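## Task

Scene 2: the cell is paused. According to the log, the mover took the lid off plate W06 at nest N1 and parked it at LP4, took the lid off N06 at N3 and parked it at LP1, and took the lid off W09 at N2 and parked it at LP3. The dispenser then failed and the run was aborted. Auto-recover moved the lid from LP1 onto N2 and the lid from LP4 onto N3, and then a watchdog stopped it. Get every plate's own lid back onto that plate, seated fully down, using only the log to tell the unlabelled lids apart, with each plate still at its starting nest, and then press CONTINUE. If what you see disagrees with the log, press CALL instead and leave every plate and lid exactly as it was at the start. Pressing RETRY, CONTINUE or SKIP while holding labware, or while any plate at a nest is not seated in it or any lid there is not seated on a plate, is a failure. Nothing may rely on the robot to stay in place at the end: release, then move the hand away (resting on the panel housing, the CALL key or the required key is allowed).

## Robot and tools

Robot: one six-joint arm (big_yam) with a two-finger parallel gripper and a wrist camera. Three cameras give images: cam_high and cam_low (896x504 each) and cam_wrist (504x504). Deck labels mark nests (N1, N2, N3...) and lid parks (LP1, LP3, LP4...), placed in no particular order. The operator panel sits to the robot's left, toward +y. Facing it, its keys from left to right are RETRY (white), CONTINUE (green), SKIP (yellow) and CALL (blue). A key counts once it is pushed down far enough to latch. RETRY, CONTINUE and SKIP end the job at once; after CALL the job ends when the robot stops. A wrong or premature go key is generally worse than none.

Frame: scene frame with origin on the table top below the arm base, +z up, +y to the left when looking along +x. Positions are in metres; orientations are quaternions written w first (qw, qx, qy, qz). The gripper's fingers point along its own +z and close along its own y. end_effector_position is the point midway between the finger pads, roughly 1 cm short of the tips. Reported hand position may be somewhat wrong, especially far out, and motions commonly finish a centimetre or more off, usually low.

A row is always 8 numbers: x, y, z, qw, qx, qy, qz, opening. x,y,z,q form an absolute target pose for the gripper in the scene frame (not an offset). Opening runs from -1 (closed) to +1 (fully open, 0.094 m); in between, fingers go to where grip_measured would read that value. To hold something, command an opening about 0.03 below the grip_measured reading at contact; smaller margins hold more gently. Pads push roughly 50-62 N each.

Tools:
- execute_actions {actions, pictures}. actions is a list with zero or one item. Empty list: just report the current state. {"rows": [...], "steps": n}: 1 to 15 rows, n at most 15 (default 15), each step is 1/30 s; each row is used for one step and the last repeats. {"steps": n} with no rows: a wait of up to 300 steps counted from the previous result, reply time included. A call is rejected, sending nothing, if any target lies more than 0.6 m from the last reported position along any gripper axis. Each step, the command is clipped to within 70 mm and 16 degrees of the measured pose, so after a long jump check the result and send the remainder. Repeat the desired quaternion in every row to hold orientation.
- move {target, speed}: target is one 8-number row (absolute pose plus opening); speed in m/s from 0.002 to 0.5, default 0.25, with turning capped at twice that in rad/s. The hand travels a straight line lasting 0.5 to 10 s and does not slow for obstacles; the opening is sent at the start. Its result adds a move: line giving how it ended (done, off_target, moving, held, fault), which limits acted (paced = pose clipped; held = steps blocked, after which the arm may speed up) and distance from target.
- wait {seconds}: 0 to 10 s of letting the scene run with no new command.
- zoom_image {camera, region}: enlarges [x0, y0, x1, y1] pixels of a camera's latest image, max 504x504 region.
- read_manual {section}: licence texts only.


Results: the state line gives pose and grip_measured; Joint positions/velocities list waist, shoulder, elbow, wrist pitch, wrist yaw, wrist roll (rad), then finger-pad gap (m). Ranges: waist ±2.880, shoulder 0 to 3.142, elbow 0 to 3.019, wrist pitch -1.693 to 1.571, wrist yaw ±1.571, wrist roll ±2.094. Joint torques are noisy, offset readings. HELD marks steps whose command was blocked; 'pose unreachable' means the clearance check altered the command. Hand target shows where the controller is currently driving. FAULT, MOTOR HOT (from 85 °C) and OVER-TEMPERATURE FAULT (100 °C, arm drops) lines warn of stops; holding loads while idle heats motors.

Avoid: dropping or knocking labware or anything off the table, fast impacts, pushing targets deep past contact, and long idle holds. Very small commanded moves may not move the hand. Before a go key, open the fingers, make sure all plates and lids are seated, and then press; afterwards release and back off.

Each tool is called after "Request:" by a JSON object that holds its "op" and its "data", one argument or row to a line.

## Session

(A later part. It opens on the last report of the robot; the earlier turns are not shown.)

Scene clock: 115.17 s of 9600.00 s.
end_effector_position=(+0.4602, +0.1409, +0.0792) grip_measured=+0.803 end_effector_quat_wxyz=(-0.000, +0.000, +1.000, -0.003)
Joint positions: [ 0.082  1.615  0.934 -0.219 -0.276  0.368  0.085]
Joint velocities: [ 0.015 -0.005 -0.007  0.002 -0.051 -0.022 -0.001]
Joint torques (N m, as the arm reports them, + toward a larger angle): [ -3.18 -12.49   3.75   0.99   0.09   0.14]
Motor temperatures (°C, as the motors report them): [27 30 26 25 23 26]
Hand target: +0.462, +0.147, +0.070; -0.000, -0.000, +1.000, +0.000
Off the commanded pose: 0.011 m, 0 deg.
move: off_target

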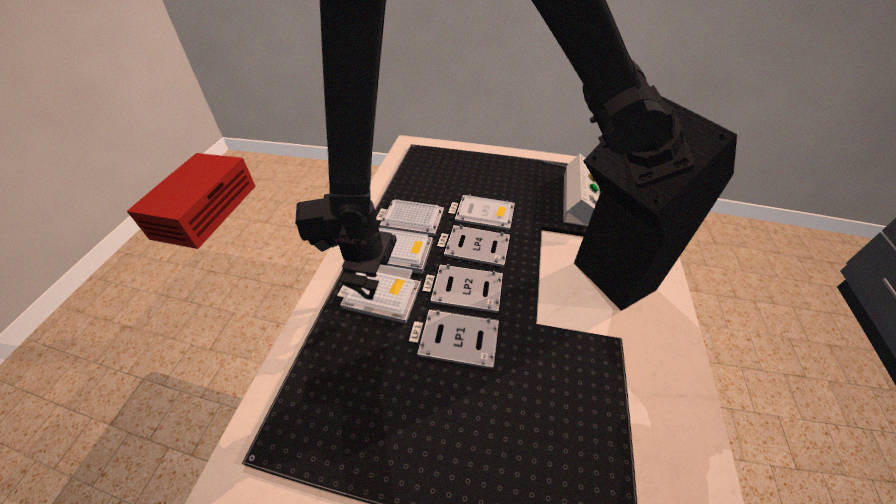

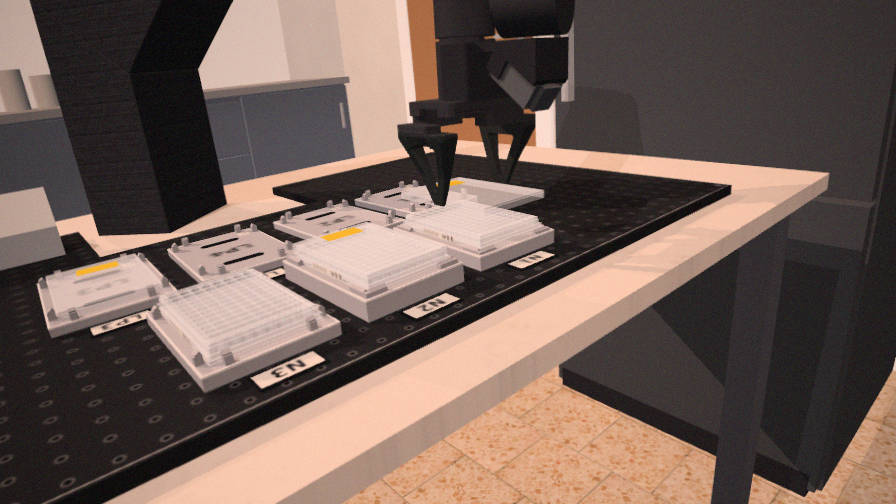

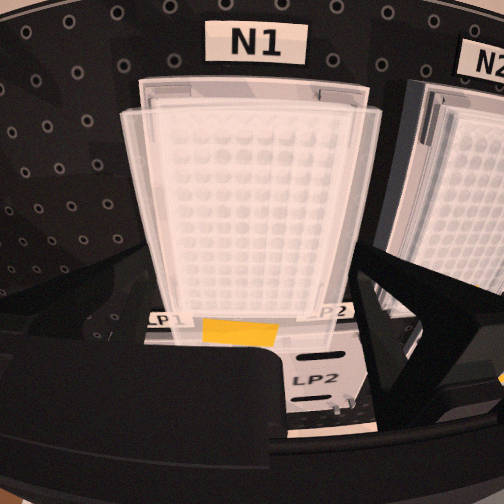

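Request:
{"op": "move", "data": {
  "target": [0.459, 0.1465, 0.062, 0, 0.021, 1, 0, 0.79],
  "speed": 0.02
}}

Request:
{"op": "zoom_image", "data": {
  "camera": "cam_wrist",
  "region": [90, 60, 420, 360]
}}

Scene clock: 135.63 s of 9600.00 s.
end_effector_position=(+0.4573, +0.1413, +0.0711) grip_measured=+0.803 end_effector_quat_wxyz=(-0.000, +0.021, +1.000, -0.003)
Joint positions: [ 0.09   1.634  0.934 -0.198 -0.271  0.415  0.085]
Joint velocities: [ 0.005 -0.005 -0.022 -0.002 -0.037  0.007 -0.001]
Joint torques (N m, as the arm reports them, + toward a larger angle): [ -2.29 -12.2    3.4    0.98   0.13   0.13]
Motor temperatures (°C, as the motors report them): [26 30 26 26 23 26]
Hand target: +0.459, +0.147, +0.062; -0.000, +0.021, +1.000, +0.000
Off the commanded pose: 0.011 m, 0 deg.
After step 90, 16.17 s passed at rest.
move: off_target

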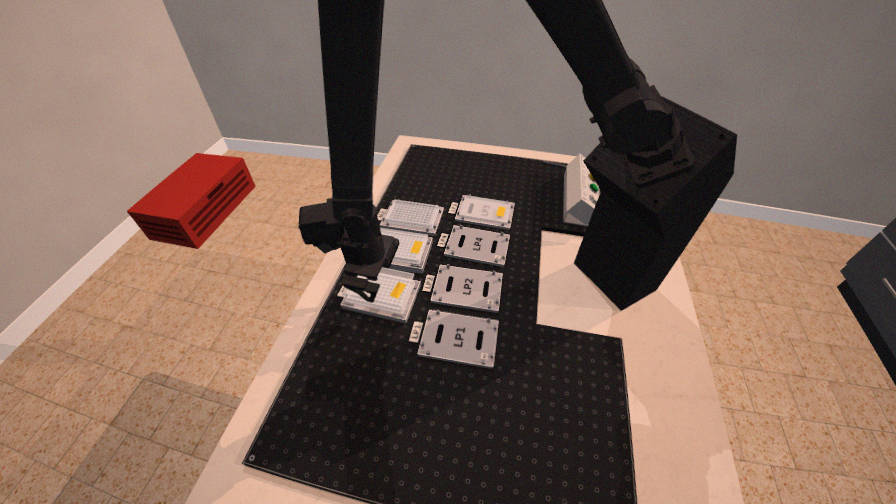

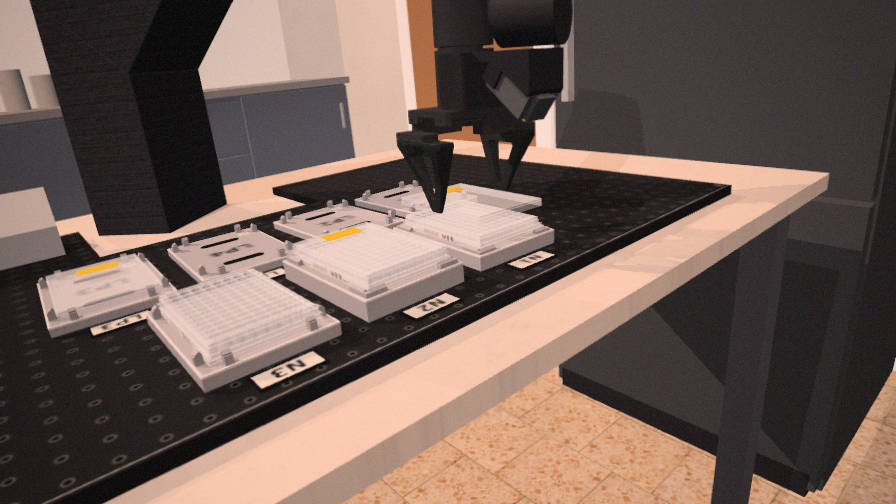

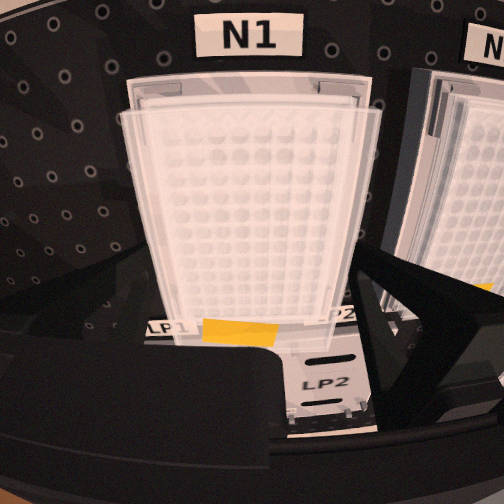

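Region (90, 60, 420, 360) of cam_wrist's 504x504 image, scaled by 1.527, with more detail than that image has; it fills the top 458 rows of this view, and the rest is white.

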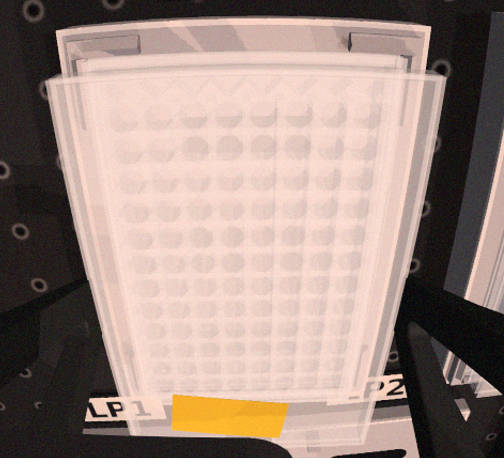

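Request:
{"op": "execute_actions", "data": {
  "actions": [
    {"rows": [[0.4587,0.1473,0.0613,0,0.021,1,0,0.795],[0.4587,0.1473,0.0606,0,0.021,1,0,0.795],[0.4587,0.1473,0.0599,0,0.021,1,0,0.795],[0.4587,0.1473,0.0592,0,0.021,1,0,0.795],[0.4587,0.1473,0.0585,0,0.021,1,0,0.795],[0.4587,0.1473,0.0578,0,0.021,1,0,0.795],[0.4587,0.1473,0.0571,0,0.021,1,0,0.795],[0.4587,0.1473,0.0564,0,0.021,1,0,0.795],[0.4587,0.1473,0.0557,0,0.021,1,0,0.795],[0.4587,0.1473,0.055,0,0.021,1,0,0.795]], "steps": 15}
  ]
}}

Request:
{"op": "zoom_image", "data": {
  "camera": "cam_wrist",
  "region": [90, 60, 420, 360]
}}

Request:
{"op": "zoom_image", "data": {
  "camera": "cam_low",
  "region": [390, 170, 570, 280]
}}

Scene clock: 157.27 s of 9600.00 s.
end_effector_position=(+0.4575, +0.1418, +0.0643) grip_measured=+0.804 end_effector_quat_wxyz=(-0.000, +0.022, +1.000, -0.003)
Joint positions: [ 0.095  1.653  0.942 -0.186 -0.267  0.421  0.085]
Joint velocities: [ 0.005  0.005  0.002 -0.012 -0.022  0.037  0.002]
Joint torques (N m, as the arm reports them, + toward a larger angle): [ -3.13 -12.19   3.41   0.82   0.14   0.17]
Motor temperatures (°C, as the motors report them): [26 30 26 26 23 26]
Hand target: +0.458, +0.147, +0.055; -0.000, +0.021, +1.000, +0.000
Off the commanded pose: 0.011 m, 0 deg.
Steps of this call (steps 1 to 90: nothing new was sent; then 18.13 s passed at rest; steps 91 to 105: all 15 steps of this action). Readings (end_effector_position):
91: (+0.4574, +0.1412, +0.0711)
92: (+0.4575, +0.1412, +0.0711)
94: (+0.4575, +0.1413, +0.0706)
98: (+0.4580, +0.1419, +0.0682)
105: the state above

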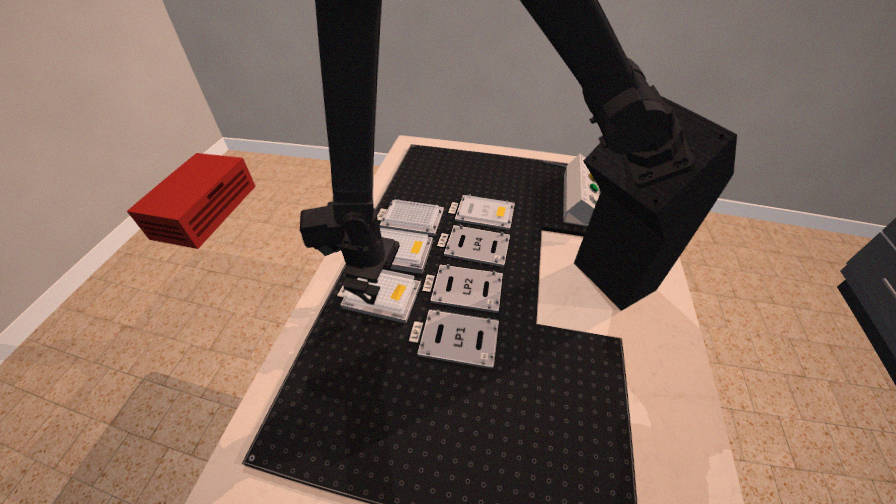

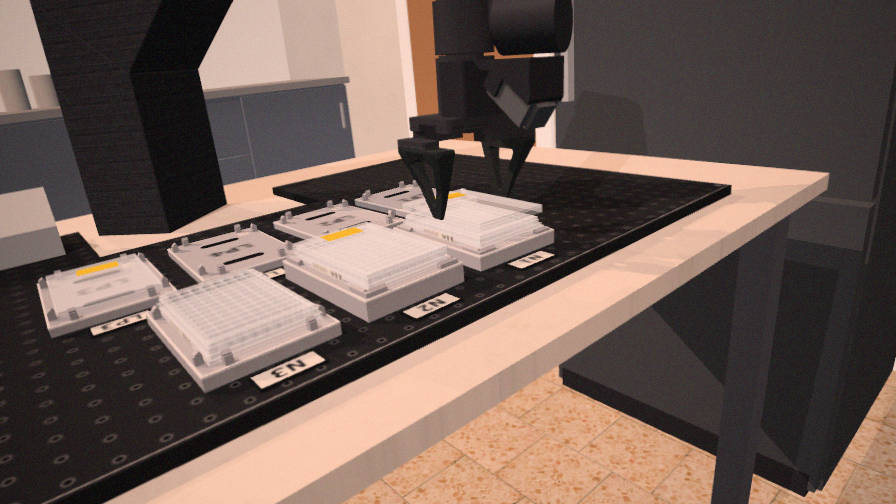

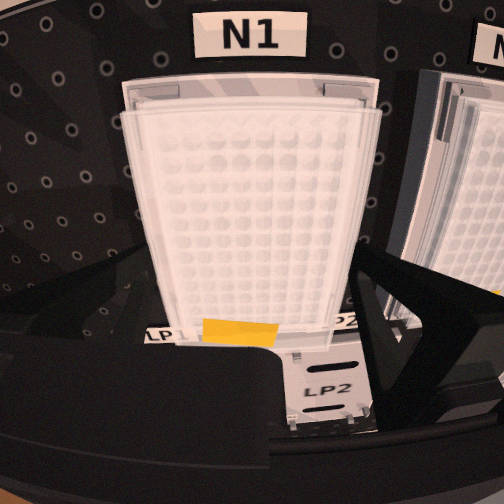

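Region (90, 60, 420, 360) of cam_wrist's 504x504 image, scaled by 1.527, with more detail than that image has; it fills the top 458 rows of this view, and the rest is white.

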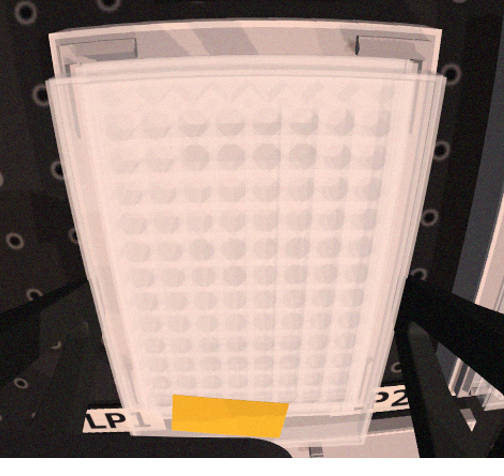

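Region (390, 170, 570, 280) of cam_low's 896x504 image, scaled by 2.800, with more detail than that image has.

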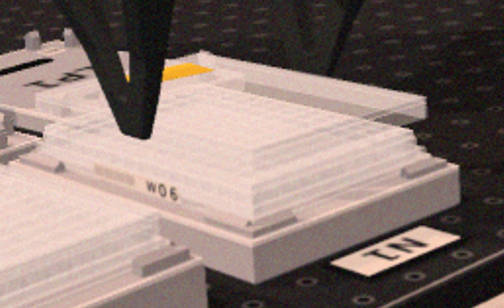

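Request:
{"op": "execute_actions", "data": {
  "actions": [
    {"rows": [[0.4578,0.1476,0.0543,0,0.021,1,0,0.798],[0.4578,0.1476,0.0536,0,0.021,1,0,0.798],[0.4578,0.1476,0.0529,0,0.021,1,0,0.798],[0.4578,0.1476,0.0522,0,0.021,1,0,0.798],[0.4578,0.1476,0.0515,0,0.021,1,0,0.798],[0.4578,0.1476,0.0508,0,0.021,1,0,0.798],[0.4578,0.1476,0.0501,0,0.021,1,0,0.798],[0.4578,0.1476,0.0494,0,0.021,1,0,0.798],[0.4578,0.1476,0.0487,0,0.021,1,0,0.798],[0.4578,0.1476,0.048,0,0.021,1,0,0.798],[0.4578,0.1476,0.0473,0,0.021,1,0,0.798],[0.4578,0.1476,0.0466,0,0.021,1,0,0.798],[0.4578,0.1476,0.0459,0,0.021,1,0,0.798],[0.4578,0.1476,0.0452,0,0.021,1,0,0.798],[0.4578,0.1476,0.0445,0,0.021,1,0,0.798]], "steps": 15}
  ],
  "pictures": false
}}

Request:
{"op": "execute_actions", "data": {
  "actions": [
    {"rows": [[0.4578,0.1476,0.044,0,0.021,1,0,0.798]], "steps": 10}
  ]
}}

Request:
{"op": "zoom_image", "data": {
  "camera": "cam_low",
  "region": [390, 170, 570, 280]
}}

Scene clock: 175.17 s of 9600.00 s.
end_effector_position=(+0.4573, +0.1418, +0.0558) grip_measured=+0.806 end_effector_quat_wxyz=(+0.001, +0.021, +1.000, -0.004)
Joint positions: [ 0.101  1.676  0.95  -0.169 -0.262  0.426  0.085]
Joint velocities: [ 0.005  0.054  0.007  0.042 -0.037  0.051 -0.   ]
Joint torques (N m, as the arm reports them, + toward a larger angle): [ -2.59 -12.32   3.26   0.88   0.12   0.15]
Motor temperatures (°C, as the motors report them): [26 30 26 26 23 26]
Hand target: +0.457, +0.148, +0.045; -0.000, +0.021, +1.000, +0.000
Off the commanded pose: 0.013 m, 0 deg.
Steps of this call (steps 1 to 90: nothing new was sent; then 14.40 s passed at rest; steps 91 to 105: all 15 steps of this action). Readings (end_effector_position):
91: (+0.4576, +0.1416, +0.0642)
92: (+0.4578, +0.1419, +0.0642)
94: (+0.4581, +0.1422, +0.0638)
98: (+0.4574, +0.1423, +0.0614)
105: the state above

Scene clock: 175.50 s of 9600.00 s.
end_effector_position=(+0.4574, +0.1418, +0.0541) grip_measured=+0.806 end_effector_quat_wxyz=(+0.001, +0.022, +1.000, -0.003)
Joint positions: [ 0.102  1.68   0.952 -0.166 -0.262  0.426  0.085]
Joint velocities: [-0.005 -0.005  0.007 -0.002  0.007 -0.066  0.   ]
Joint torques (N m, as the arm reports them, + toward a larger angle): [ -3.01 -12.03   3.12   1.03   0.13   0.15]
Motor temperatures (°C, as the motors report them): [26 30 26 26 23 26]
Hand target: +0.458, +0.148, +0.044; -0.000, +0.021, +1.000, +0.000
Off the commanded pose: 0.012 m, 0 deg.
Steps of this call (steps 1 to 10: all 10 steps of this action). Readings (end_effector_position):
1: (+0.4573, +0.1418, +0.0551)
2: (+0.4574, +0.1417, +0.0546)
4: (+0.4574, +0.1418, +0.0541)
8: (+0.4574, +0.1418, +0.0541)
10: the state above

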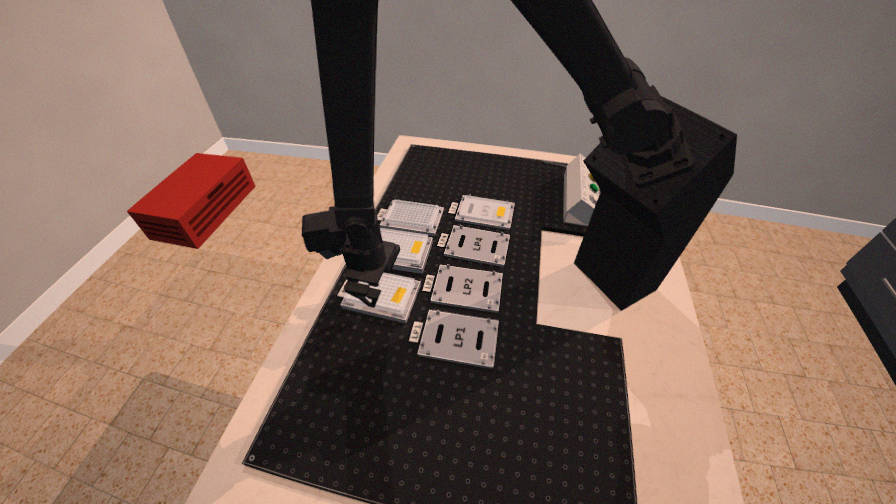

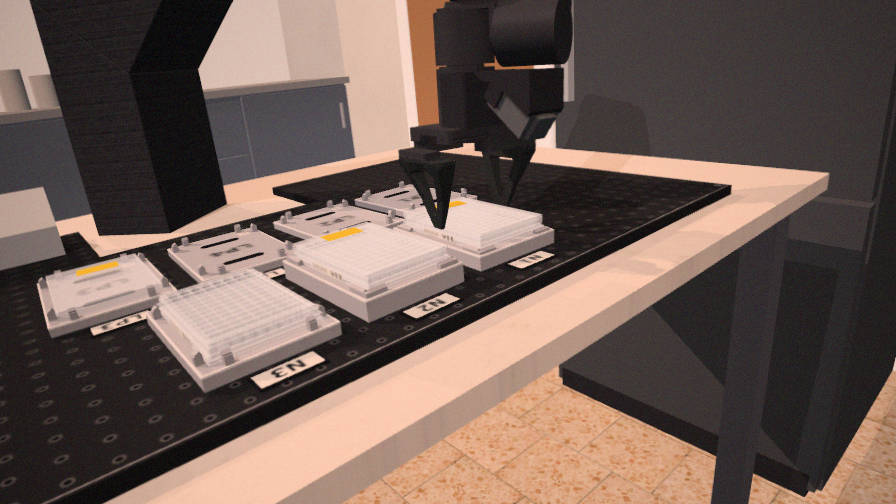

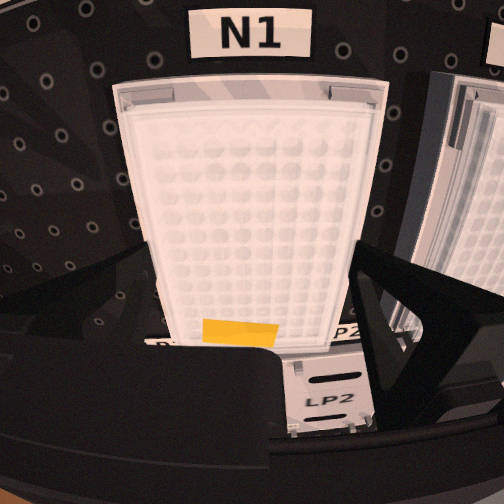

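Region (390, 170, 570, 280) of cam_low's 896x504 image, scaled by 2.800, with more detail than that image has.

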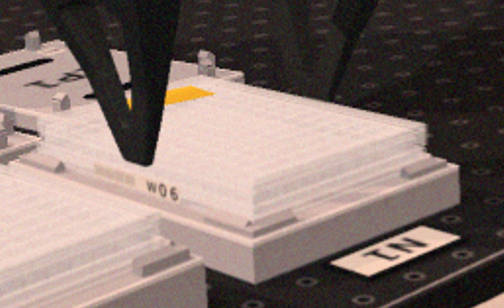

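Request:
{"op": "execute_actions", "data": {
  "actions": [
    {"rows": [[0.4578,0.1476,0.0445,0,0.021,1,0,1.0]], "steps": 10}
  ],
  "pictures": false
}}

Request:
{"op": "move", "data": {
  "target": [0.458, 0.139, 0.10, 0, 0.021, 1, 0, 1.0],
  "speed": 0.08
}}

Request:
{"op": "move", "data": {
  "target": [0.464, 0.012, 0.10, 0, 0.0, 1, 0, 1.0],
  "speed": 0.15
}}

Request:
{"op": "move", "data": {
  "target": [0.464, 0.015, 0.07, 0, 0.0, 1, 0, 1.0],
  "speed": 0.03
}}

Request:
{"op": "zoom_image", "data": {
  "camera": "cam_wrist",
  "region": [90, 60, 420, 360]
}}

Scene clock: 186.47 s of 9600.00 s.
end_effector_position=(+0.4576, +0.1419, +0.0542) grip_measured=+1.000 end_effector_quat_wxyz=(+0.001, +0.022, +1.000, -0.003)
Joint positions: [ 0.102  1.68   0.952 -0.166 -0.262  0.427  0.094]
Joint velocities: [-0.005 -0.015 -0.012 -0.002  0.022  0.051  0.   ]
Joint torques (N m, as the arm reports them, + toward a larger angle): [ -3.16 -12.35   3.39   1.01   0.11   0.14]
Motor temperatures (°C, as the motors report them): [26 30 26 26 23 26]
Hand target: +0.458, +0.148, +0.045; -0.000, +0.021, +1.000, +0.000
Off the commanded pose: 0.011 m, 0 deg.
Steps of this call (steps 1 to 90: nothing new was sent; then 7.63 s passed at rest; steps 91 to 100: all 10 steps of this action). Readings (end_effector_position):
91: (+0.4574, +0.1418, +0.0541)
92: (+0.4576, +0.1419, +0.0542)
94: (+0.4576, +0.1419, +0.0542)
98: (+0.4576, +0.1419, +0.0542)
100: the state above

Scene clock: 187.63 s of 9600.00 s.
end_effector_position=(+0.4594, +0.1427, +0.0953) grip_measured=+1.000 end_effector_quat_wxyz=(+0.002, +0.022, +1.000, +0.002)
Joint positions: [ 0.074  1.57   0.914 -0.238 -0.29   0.406  0.094]
Joint velocities: [-0.015 -0.015  0.002  0.002  0.037 -0.022  0.   ]
Joint torques (N m, as the arm reports them, + toward a larger angle): [ -4.   -15.08   1.49   0.1   -0.13  -0.1 ]
Motor temperatures (°C, as the motors report them): [26 30 26 26 23 26]
Hand target: +0.457, +0.138, +0.100; -0.000, +0.021, +1.000, -0.000
Off the commanded pose: 0.006 m, 0 deg.
move: done

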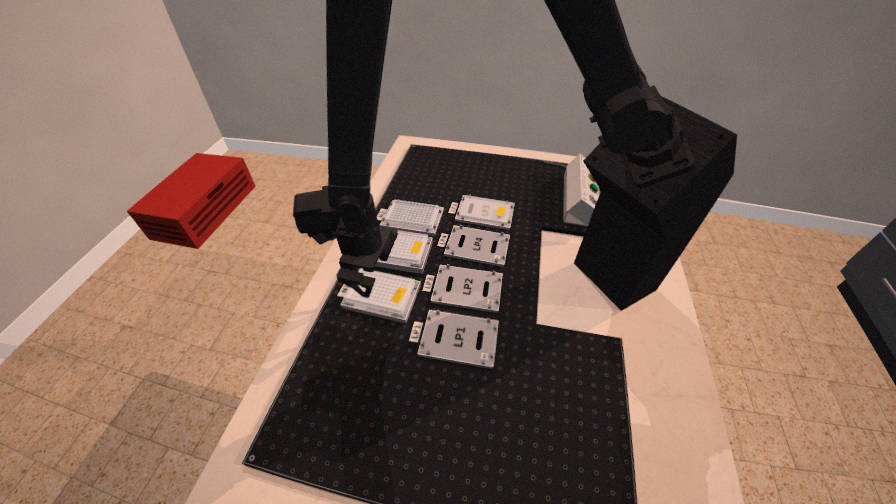

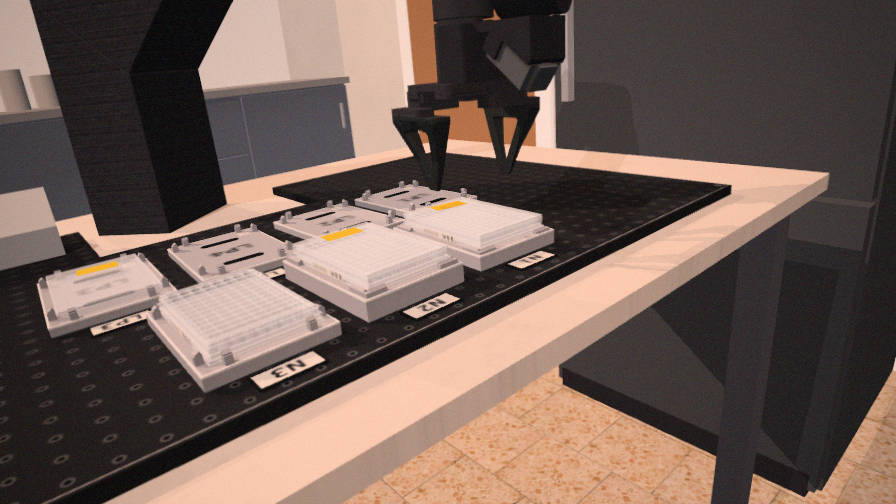

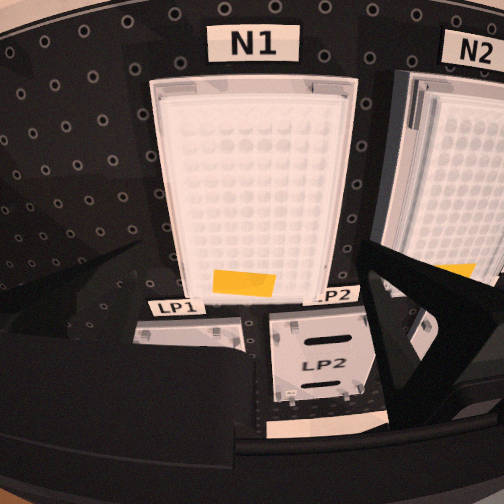

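Scene clock: 188.97 s of 9600.00 s.
end_effector_position=(+0.4672, +0.0143, +0.1044) grip_measured=+1.000 end_effector_quat_wxyz=(+0.002, +0.005, +1.000, -0.002)
Joint positions: [-0.199  1.664  0.9   -0.217 -0.443  0.137  0.094]
Joint velocities: [-0.005 -0.005 -0.012 -0.007 -0.022 -0.051  0.   ]
Joint torques (N m, as the arm reports them, + toward a larger angle): [ -5.62 -11.61   2.62   0.79  -0.13  -0.03]
Motor temperatures (°C, as the motors report them): [26 30 26 26 23 26]
Hand target: +0.467, +0.012, +0.099; +0.001, -0.001, +1.000, -0.001
Off the commanded pose: 0.006 m, 1 deg.
move: done

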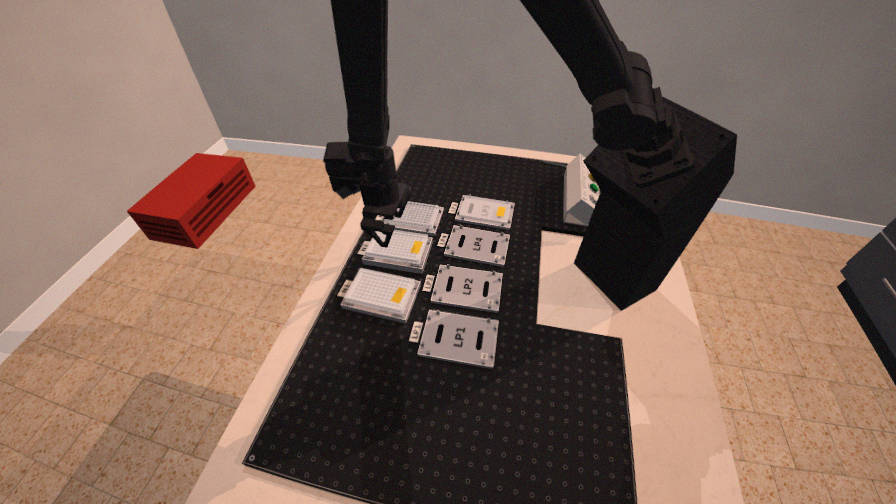

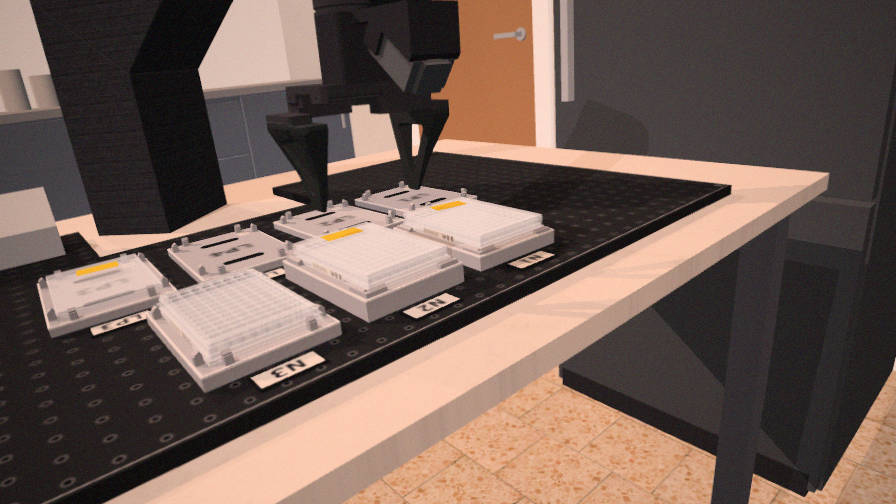

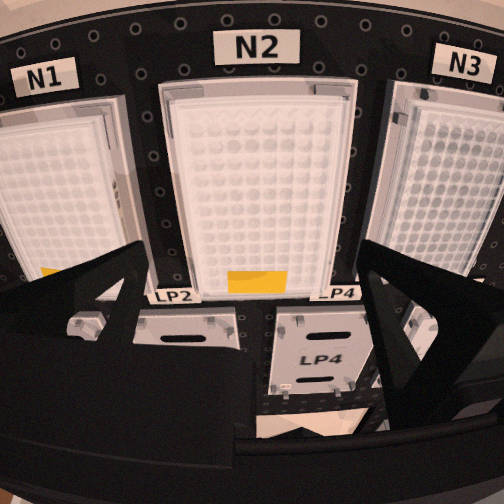

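Scene clock: 190.37 s of 9600.00 s.
end_effector_position=(+0.4629, +0.0110, +0.0798) grip_measured=+1.000 end_effector_quat_wxyz=(+0.001, +0.001, +1.000, -0.003)
Joint positions: [-0.181  1.729  0.91  -0.157 -0.432  0.145  0.094]
Joint velocities: [-0.005 -0.015  0.007 -0.022  0.007  0.11   0.   ]
Joint torques (N m, as the arm reports them, + toward a larger angle): [ -4.79 -11.03   2.81   0.98   0.11   0.19]
Motor temperatures (°C, as the motors report them): [26 30 26 26 23 26]
Hand target: +0.464, +0.015, +0.070; -0.000, +0.000, +1.000, +0.000
Off the commanded pose: 0.011 m, 0 deg.
move: off_target

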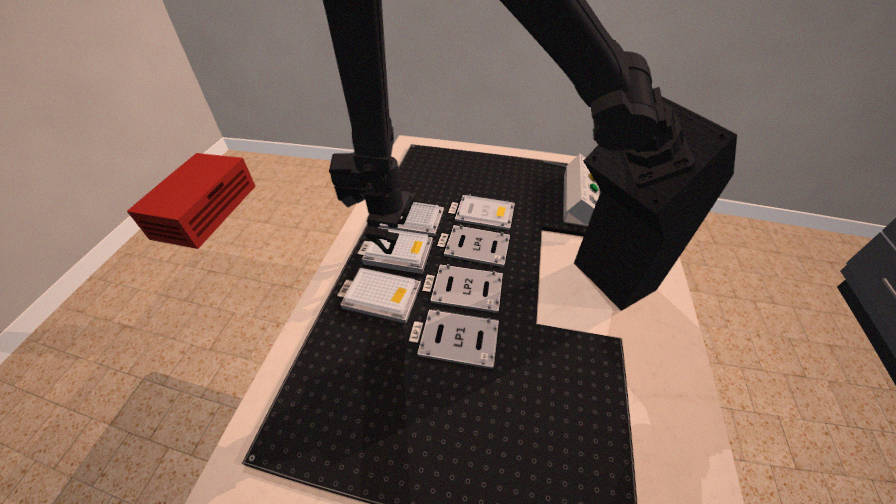

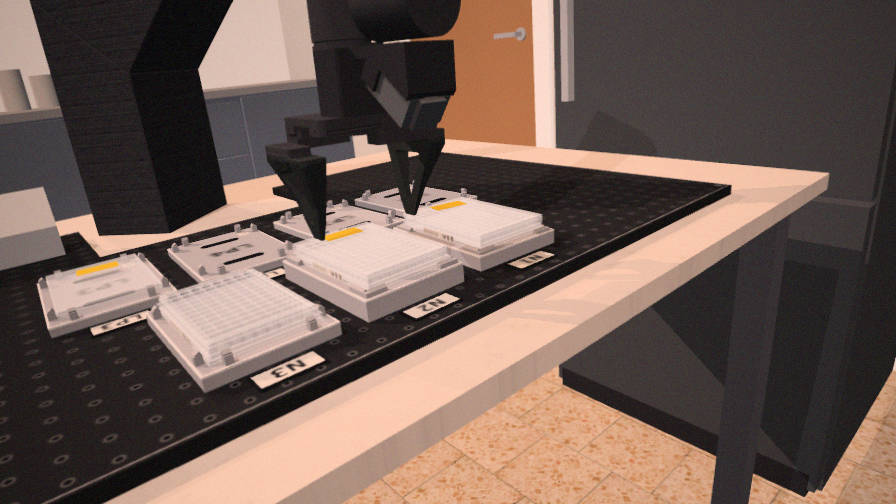

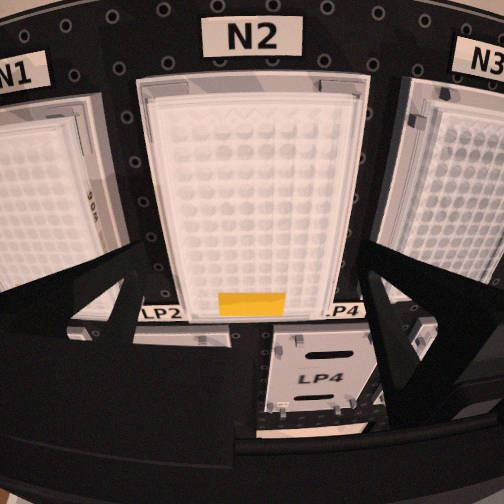

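Region (90, 60, 420, 360) of cam_wrist's 504x504 image, scaled by 1.527, with more detail than that image has; it fills the top 458 rows of this view, and the rest is white.

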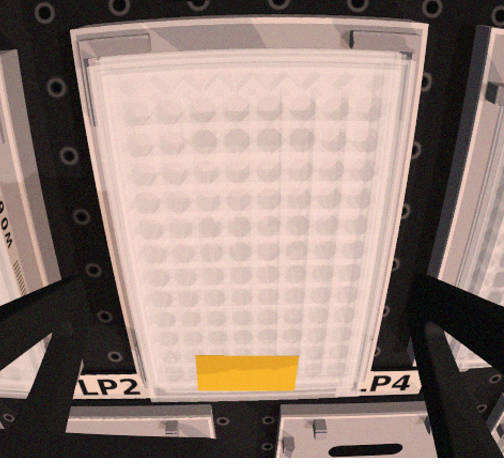

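Request:
{"op": "move", "data": {
  "target": [0.4655, 0.0122, 0.05, 0, -0.009, 1, 0, 1.0],
  "speed": 0.025
}}

Request:
{"op": "zoom_image", "data": {
  "camera": "cam_wrist",
  "region": [90, 60, 420, 360]
}}

Scene clock: 203.37 s of 9600.00 s.
end_effector_position=(+0.4658, +0.0080, +0.0605) grip_measured=+1.000 end_effector_quat_wxyz=(+0.002, -0.004, +1.000, -0.003)
Joint positions: [-0.17   1.784  0.937 -0.123 -0.425  0.145  0.094]
Joint velocities: [-0.005  0.015 -0.007  0.007 -0.066  0.007  0.   ]
Joint torques (N m, as the arm reports them, + toward a larger angle): [ -4.71 -10.53   2.51   0.99   0.09   0.04]
Motor temperatures (°C, as the motors report them): [26 30 26 26 23 26]
Hand target: +0.466, +0.013, +0.050; -0.000, -0.009, +1.000, +0.000
Off the commanded pose: 0.011 m, 1 deg.
After step 90, 8.53 s passed at rest.
move: off_target

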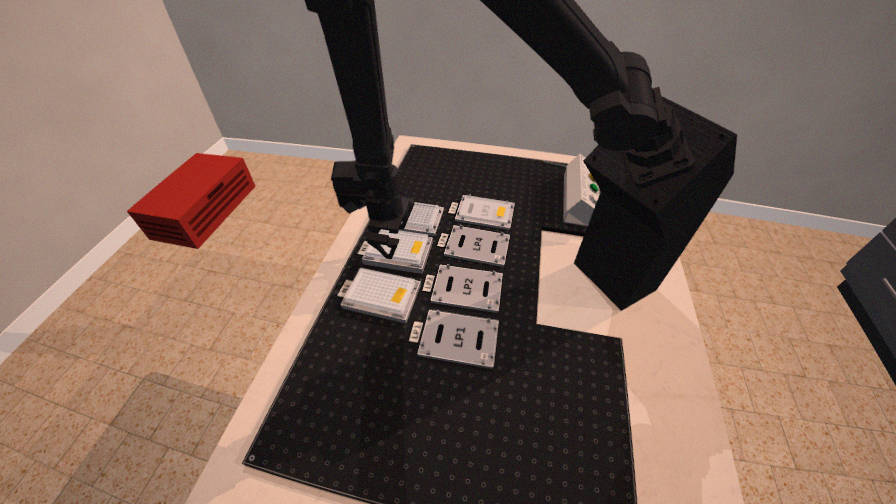

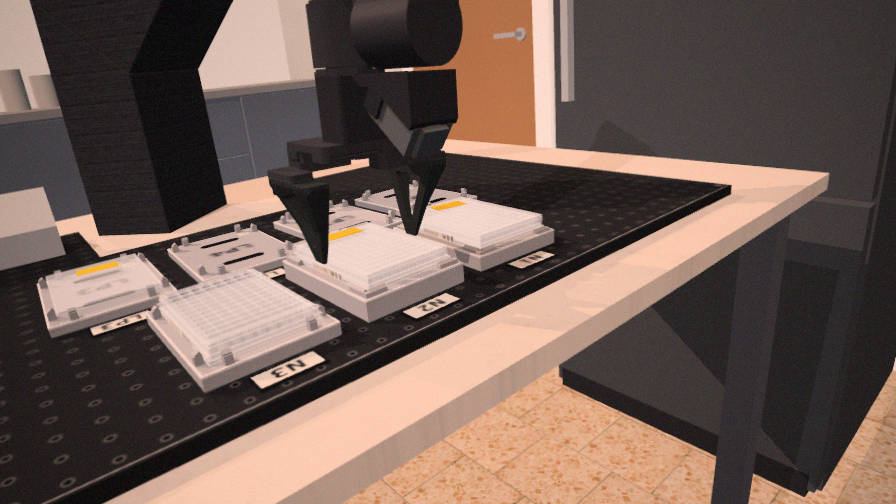

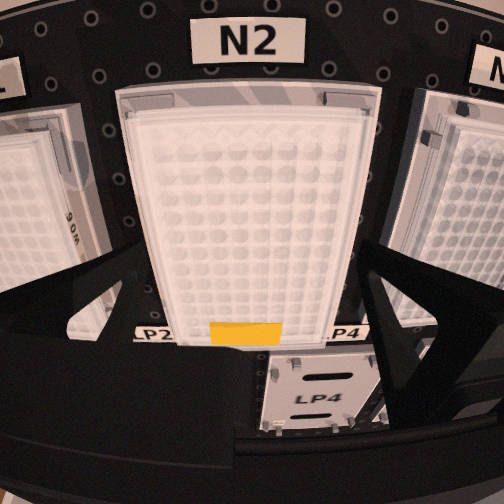

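Region (90, 60, 420, 360) of cam_wrist's 504x504 image, scaled by 1.527, with more detail than that image has; it fills the top 458 rows of this view, and the rest is white.

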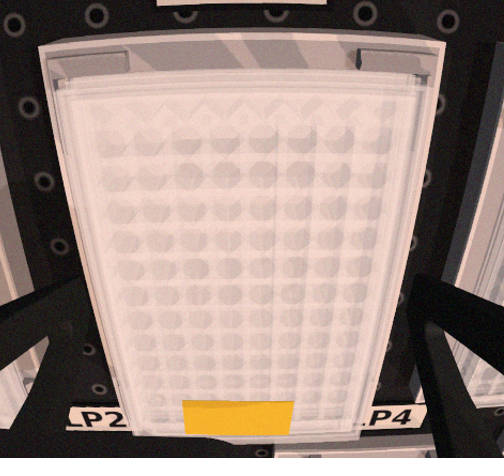

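Request:
{"op": "execute_actions", "data": {
  "actions": [
    {"rows": [[0.4645,0.0122,0.049,0,-0.013,1,0,1],[0.4645,0.0122,0.048,0,-0.016,1,0,1],[0.4645,0.0122,0.047,0,-0.016,1,0,1],[0.4645,0.0122,0.046,0,-0.016,1,0,1],[0.4645,0.0122,0.0452,0,-0.016,1,0,1]], "steps": 15}
  ],
  "pictures": false
}}

Scene clock: 217.17 s of 9600.00 s.
end_effector_position=(+0.4642, +0.0079, +0.0555) grip_measured=+1.000 end_effector_quat_wxyz=(+0.002, -0.006, +1.000, -0.003)
Joint positions: [-0.165  1.796  0.939 -0.111 -0.423  0.145  0.094]
Joint velocities: [-0.015 -0.015 -0.007  0.017  0.007  0.037  0.   ]
Joint torques (N m, as the arm reports them, + toward a larger angle): [ -5.13 -10.7    2.4    0.85   0.1   -0.01]
Motor temperatures (°C, as the motors report them): [26 30 26 26 23 26]
Hand target: +0.464, +0.013, +0.046; -0.000, -0.016, +1.000, +0.000
Off the commanded pose: 0.011 m, 1 deg.
Steps of this call (steps 1 to 90: nothing new was sent; then 10.30 s passed at rest; steps 91 to 105: all 15 steps of this action). Readings (end_effector_position):
91: (+0.4661, +0.0080, +0.0605)
92: (+0.4663, +0.0081, +0.0603)
94: (+0.4667, +0.0079, +0.0597)
98: (+0.4653, +0.0077, +0.0568)
105: the state above

Request:
{"op": "execute_actions", "data": {
  "actions": [
    {"rows": [[0.4645,0.007,0.060,0,-0.009,1,0,1],[0.4645,0.007,0.060,0,-0.009,1,0,1],[0.4645,0.007,0.060,0,-0.009,1,0,1],[0.4645,0.007,0.060,0,-0.009,1,0,1],[0.4645,0.007,0.060,0,-0.009,1,0,1],[0.4645,0.007,0.060,0,-0.009,1,0,1],[0.4645,0.007,0.060,0,-0.009,1,0,0.80]], "steps": 15}
  ]
}}

Request:
{"op": "zoom_image", "data": {
  "camera": "cam_wrist",
  "region": [90, 60, 420, 360]
}}

Scene clock: 224.37 s of 9600.00 s.
end_effector_position=(+0.4640, +0.0092, +0.0555) grip_measured=+0.810 end_effector_quat_wxyz=(+0.001, -0.008, +1.000, +0.001)
Joint positions: [-0.165  1.796  0.939 -0.111 -0.431  0.141  0.085]
Joint velocities: [-0.015 -0.005 -0.007 -0.002  0.007 -0.037 -0.002]
Joint torques (N m, as the arm reports them, + toward a larger angle): [ -5.85 -14.34   0.97   0.02  -0.17  -0.08]
Motor temperatures (°C, as the motors report them): [26 30 26 26 22 26]
Hand target: +0.464, +0.007, +0.060; +0.000, -0.009, +1.000, -0.000
Off the commanded pose: 0.005 m, 0 deg.
Steps of this call (steps 1 to 90: nothing new was sent; then 3.70 s passed at rest; steps 91 to 105: all 15 steps of this action). Readings (end_effector_position):
91: (+0.4641, +0.0085, +0.0555)
92: (+0.4641, +0.0090, +0.0555)
94: (+0.4640, +0.0092, +0.0555)
98: (+0.4640, +0.0092, +0.0555)
105: the state above

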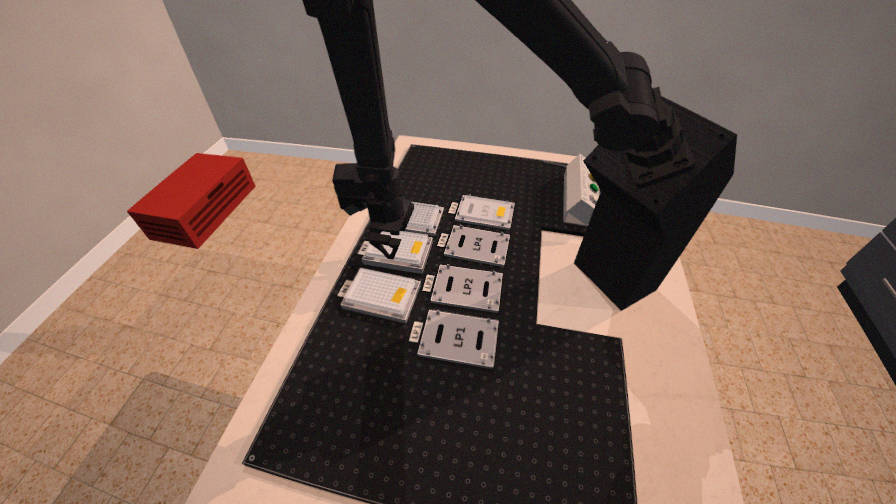

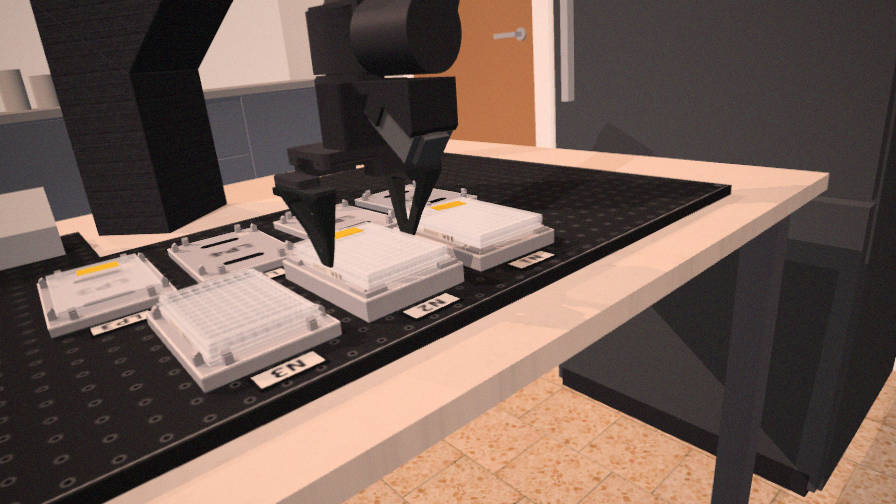

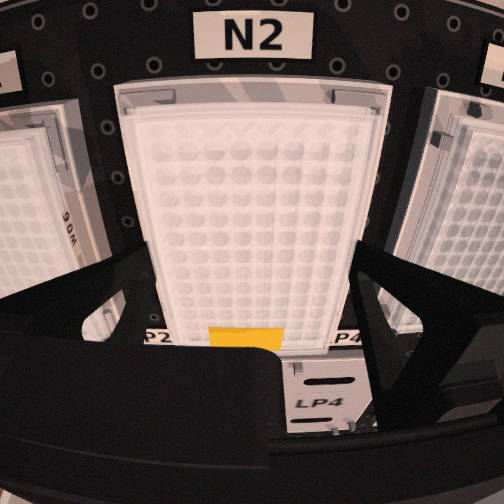

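Region (90, 60, 420, 360) of cam_wrist's 504x504 image, scaled by 1.527, with more detail than that image has; it fills the top 458 rows of this view, and the rest is white.

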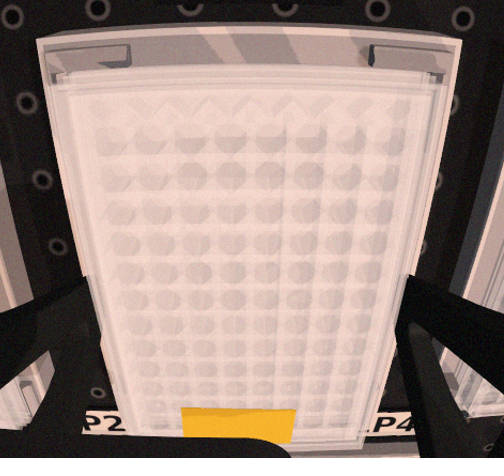

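Request:
{"op": "execute_actions", "data": {
  "actions": []
}}

Scene clock: 255.23 s of 9600.00 s.
end_effector_position=(+0.4640, +0.0092, +0.0555) grip_measured=+0.810 end_effector_quat_wxyz=(+0.001, -0.008, +1.000, +0.001)
Joint positions: [-0.165  1.796  0.939 -0.111 -0.431  0.141  0.085]
Joint velocities: [-0.005  0.005  0.007 -0.007  0.007 -0.022 -0.001]
Joint torques (N m, as the arm reports them, + toward a larger angle): [ -6.24 -13.87   0.89  -0.07  -0.1   -0.1 ]
Motor temperatures (°C, as the motors report them): [26 31 26 25 22 26]
Hand target: +0.464, +0.007, +0.060; +0.000, -0.009, +1.000, -0.000
Off the commanded pose: 0.005 m, 0 deg.
Steps of this call (steps 1 to 90: nothing new was sent; then 27.87 s passed at rest). Readings (end_effector_position):
1: (+0.4640, +0.0092, +0.0555)
2: (+0.4640, +0.0092, +0.0555)
4: (+0.4640, +0.0092, +0.0555)
8: (+0.4640, +0.0092, +0.0555)
90: the state above

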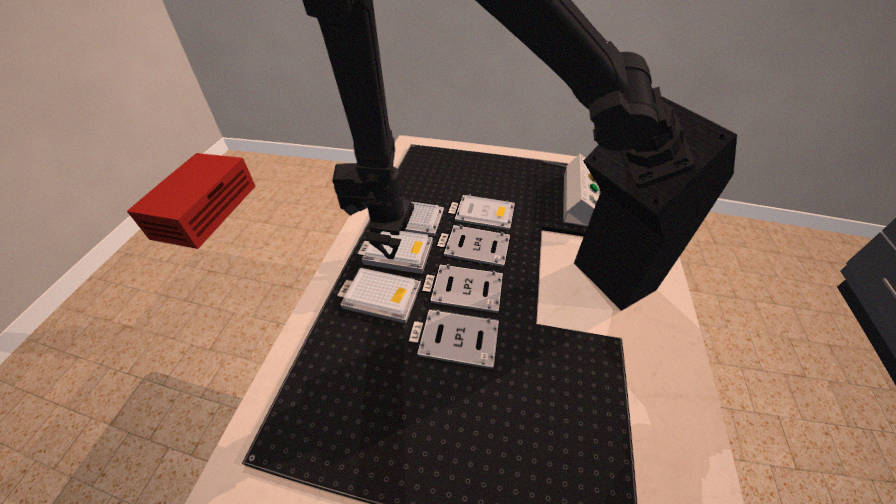

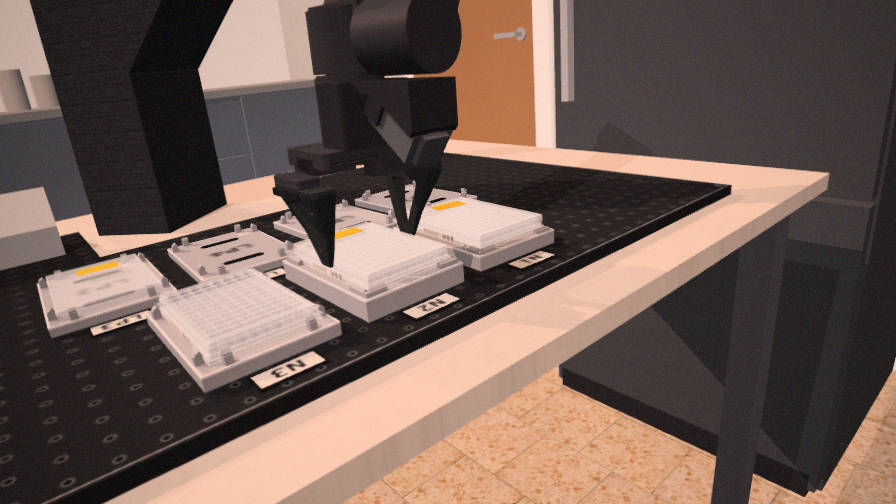

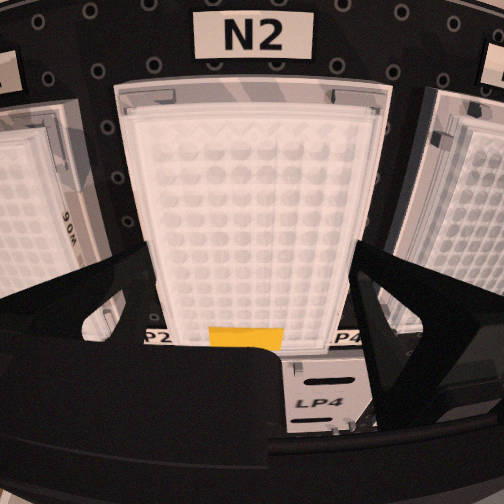

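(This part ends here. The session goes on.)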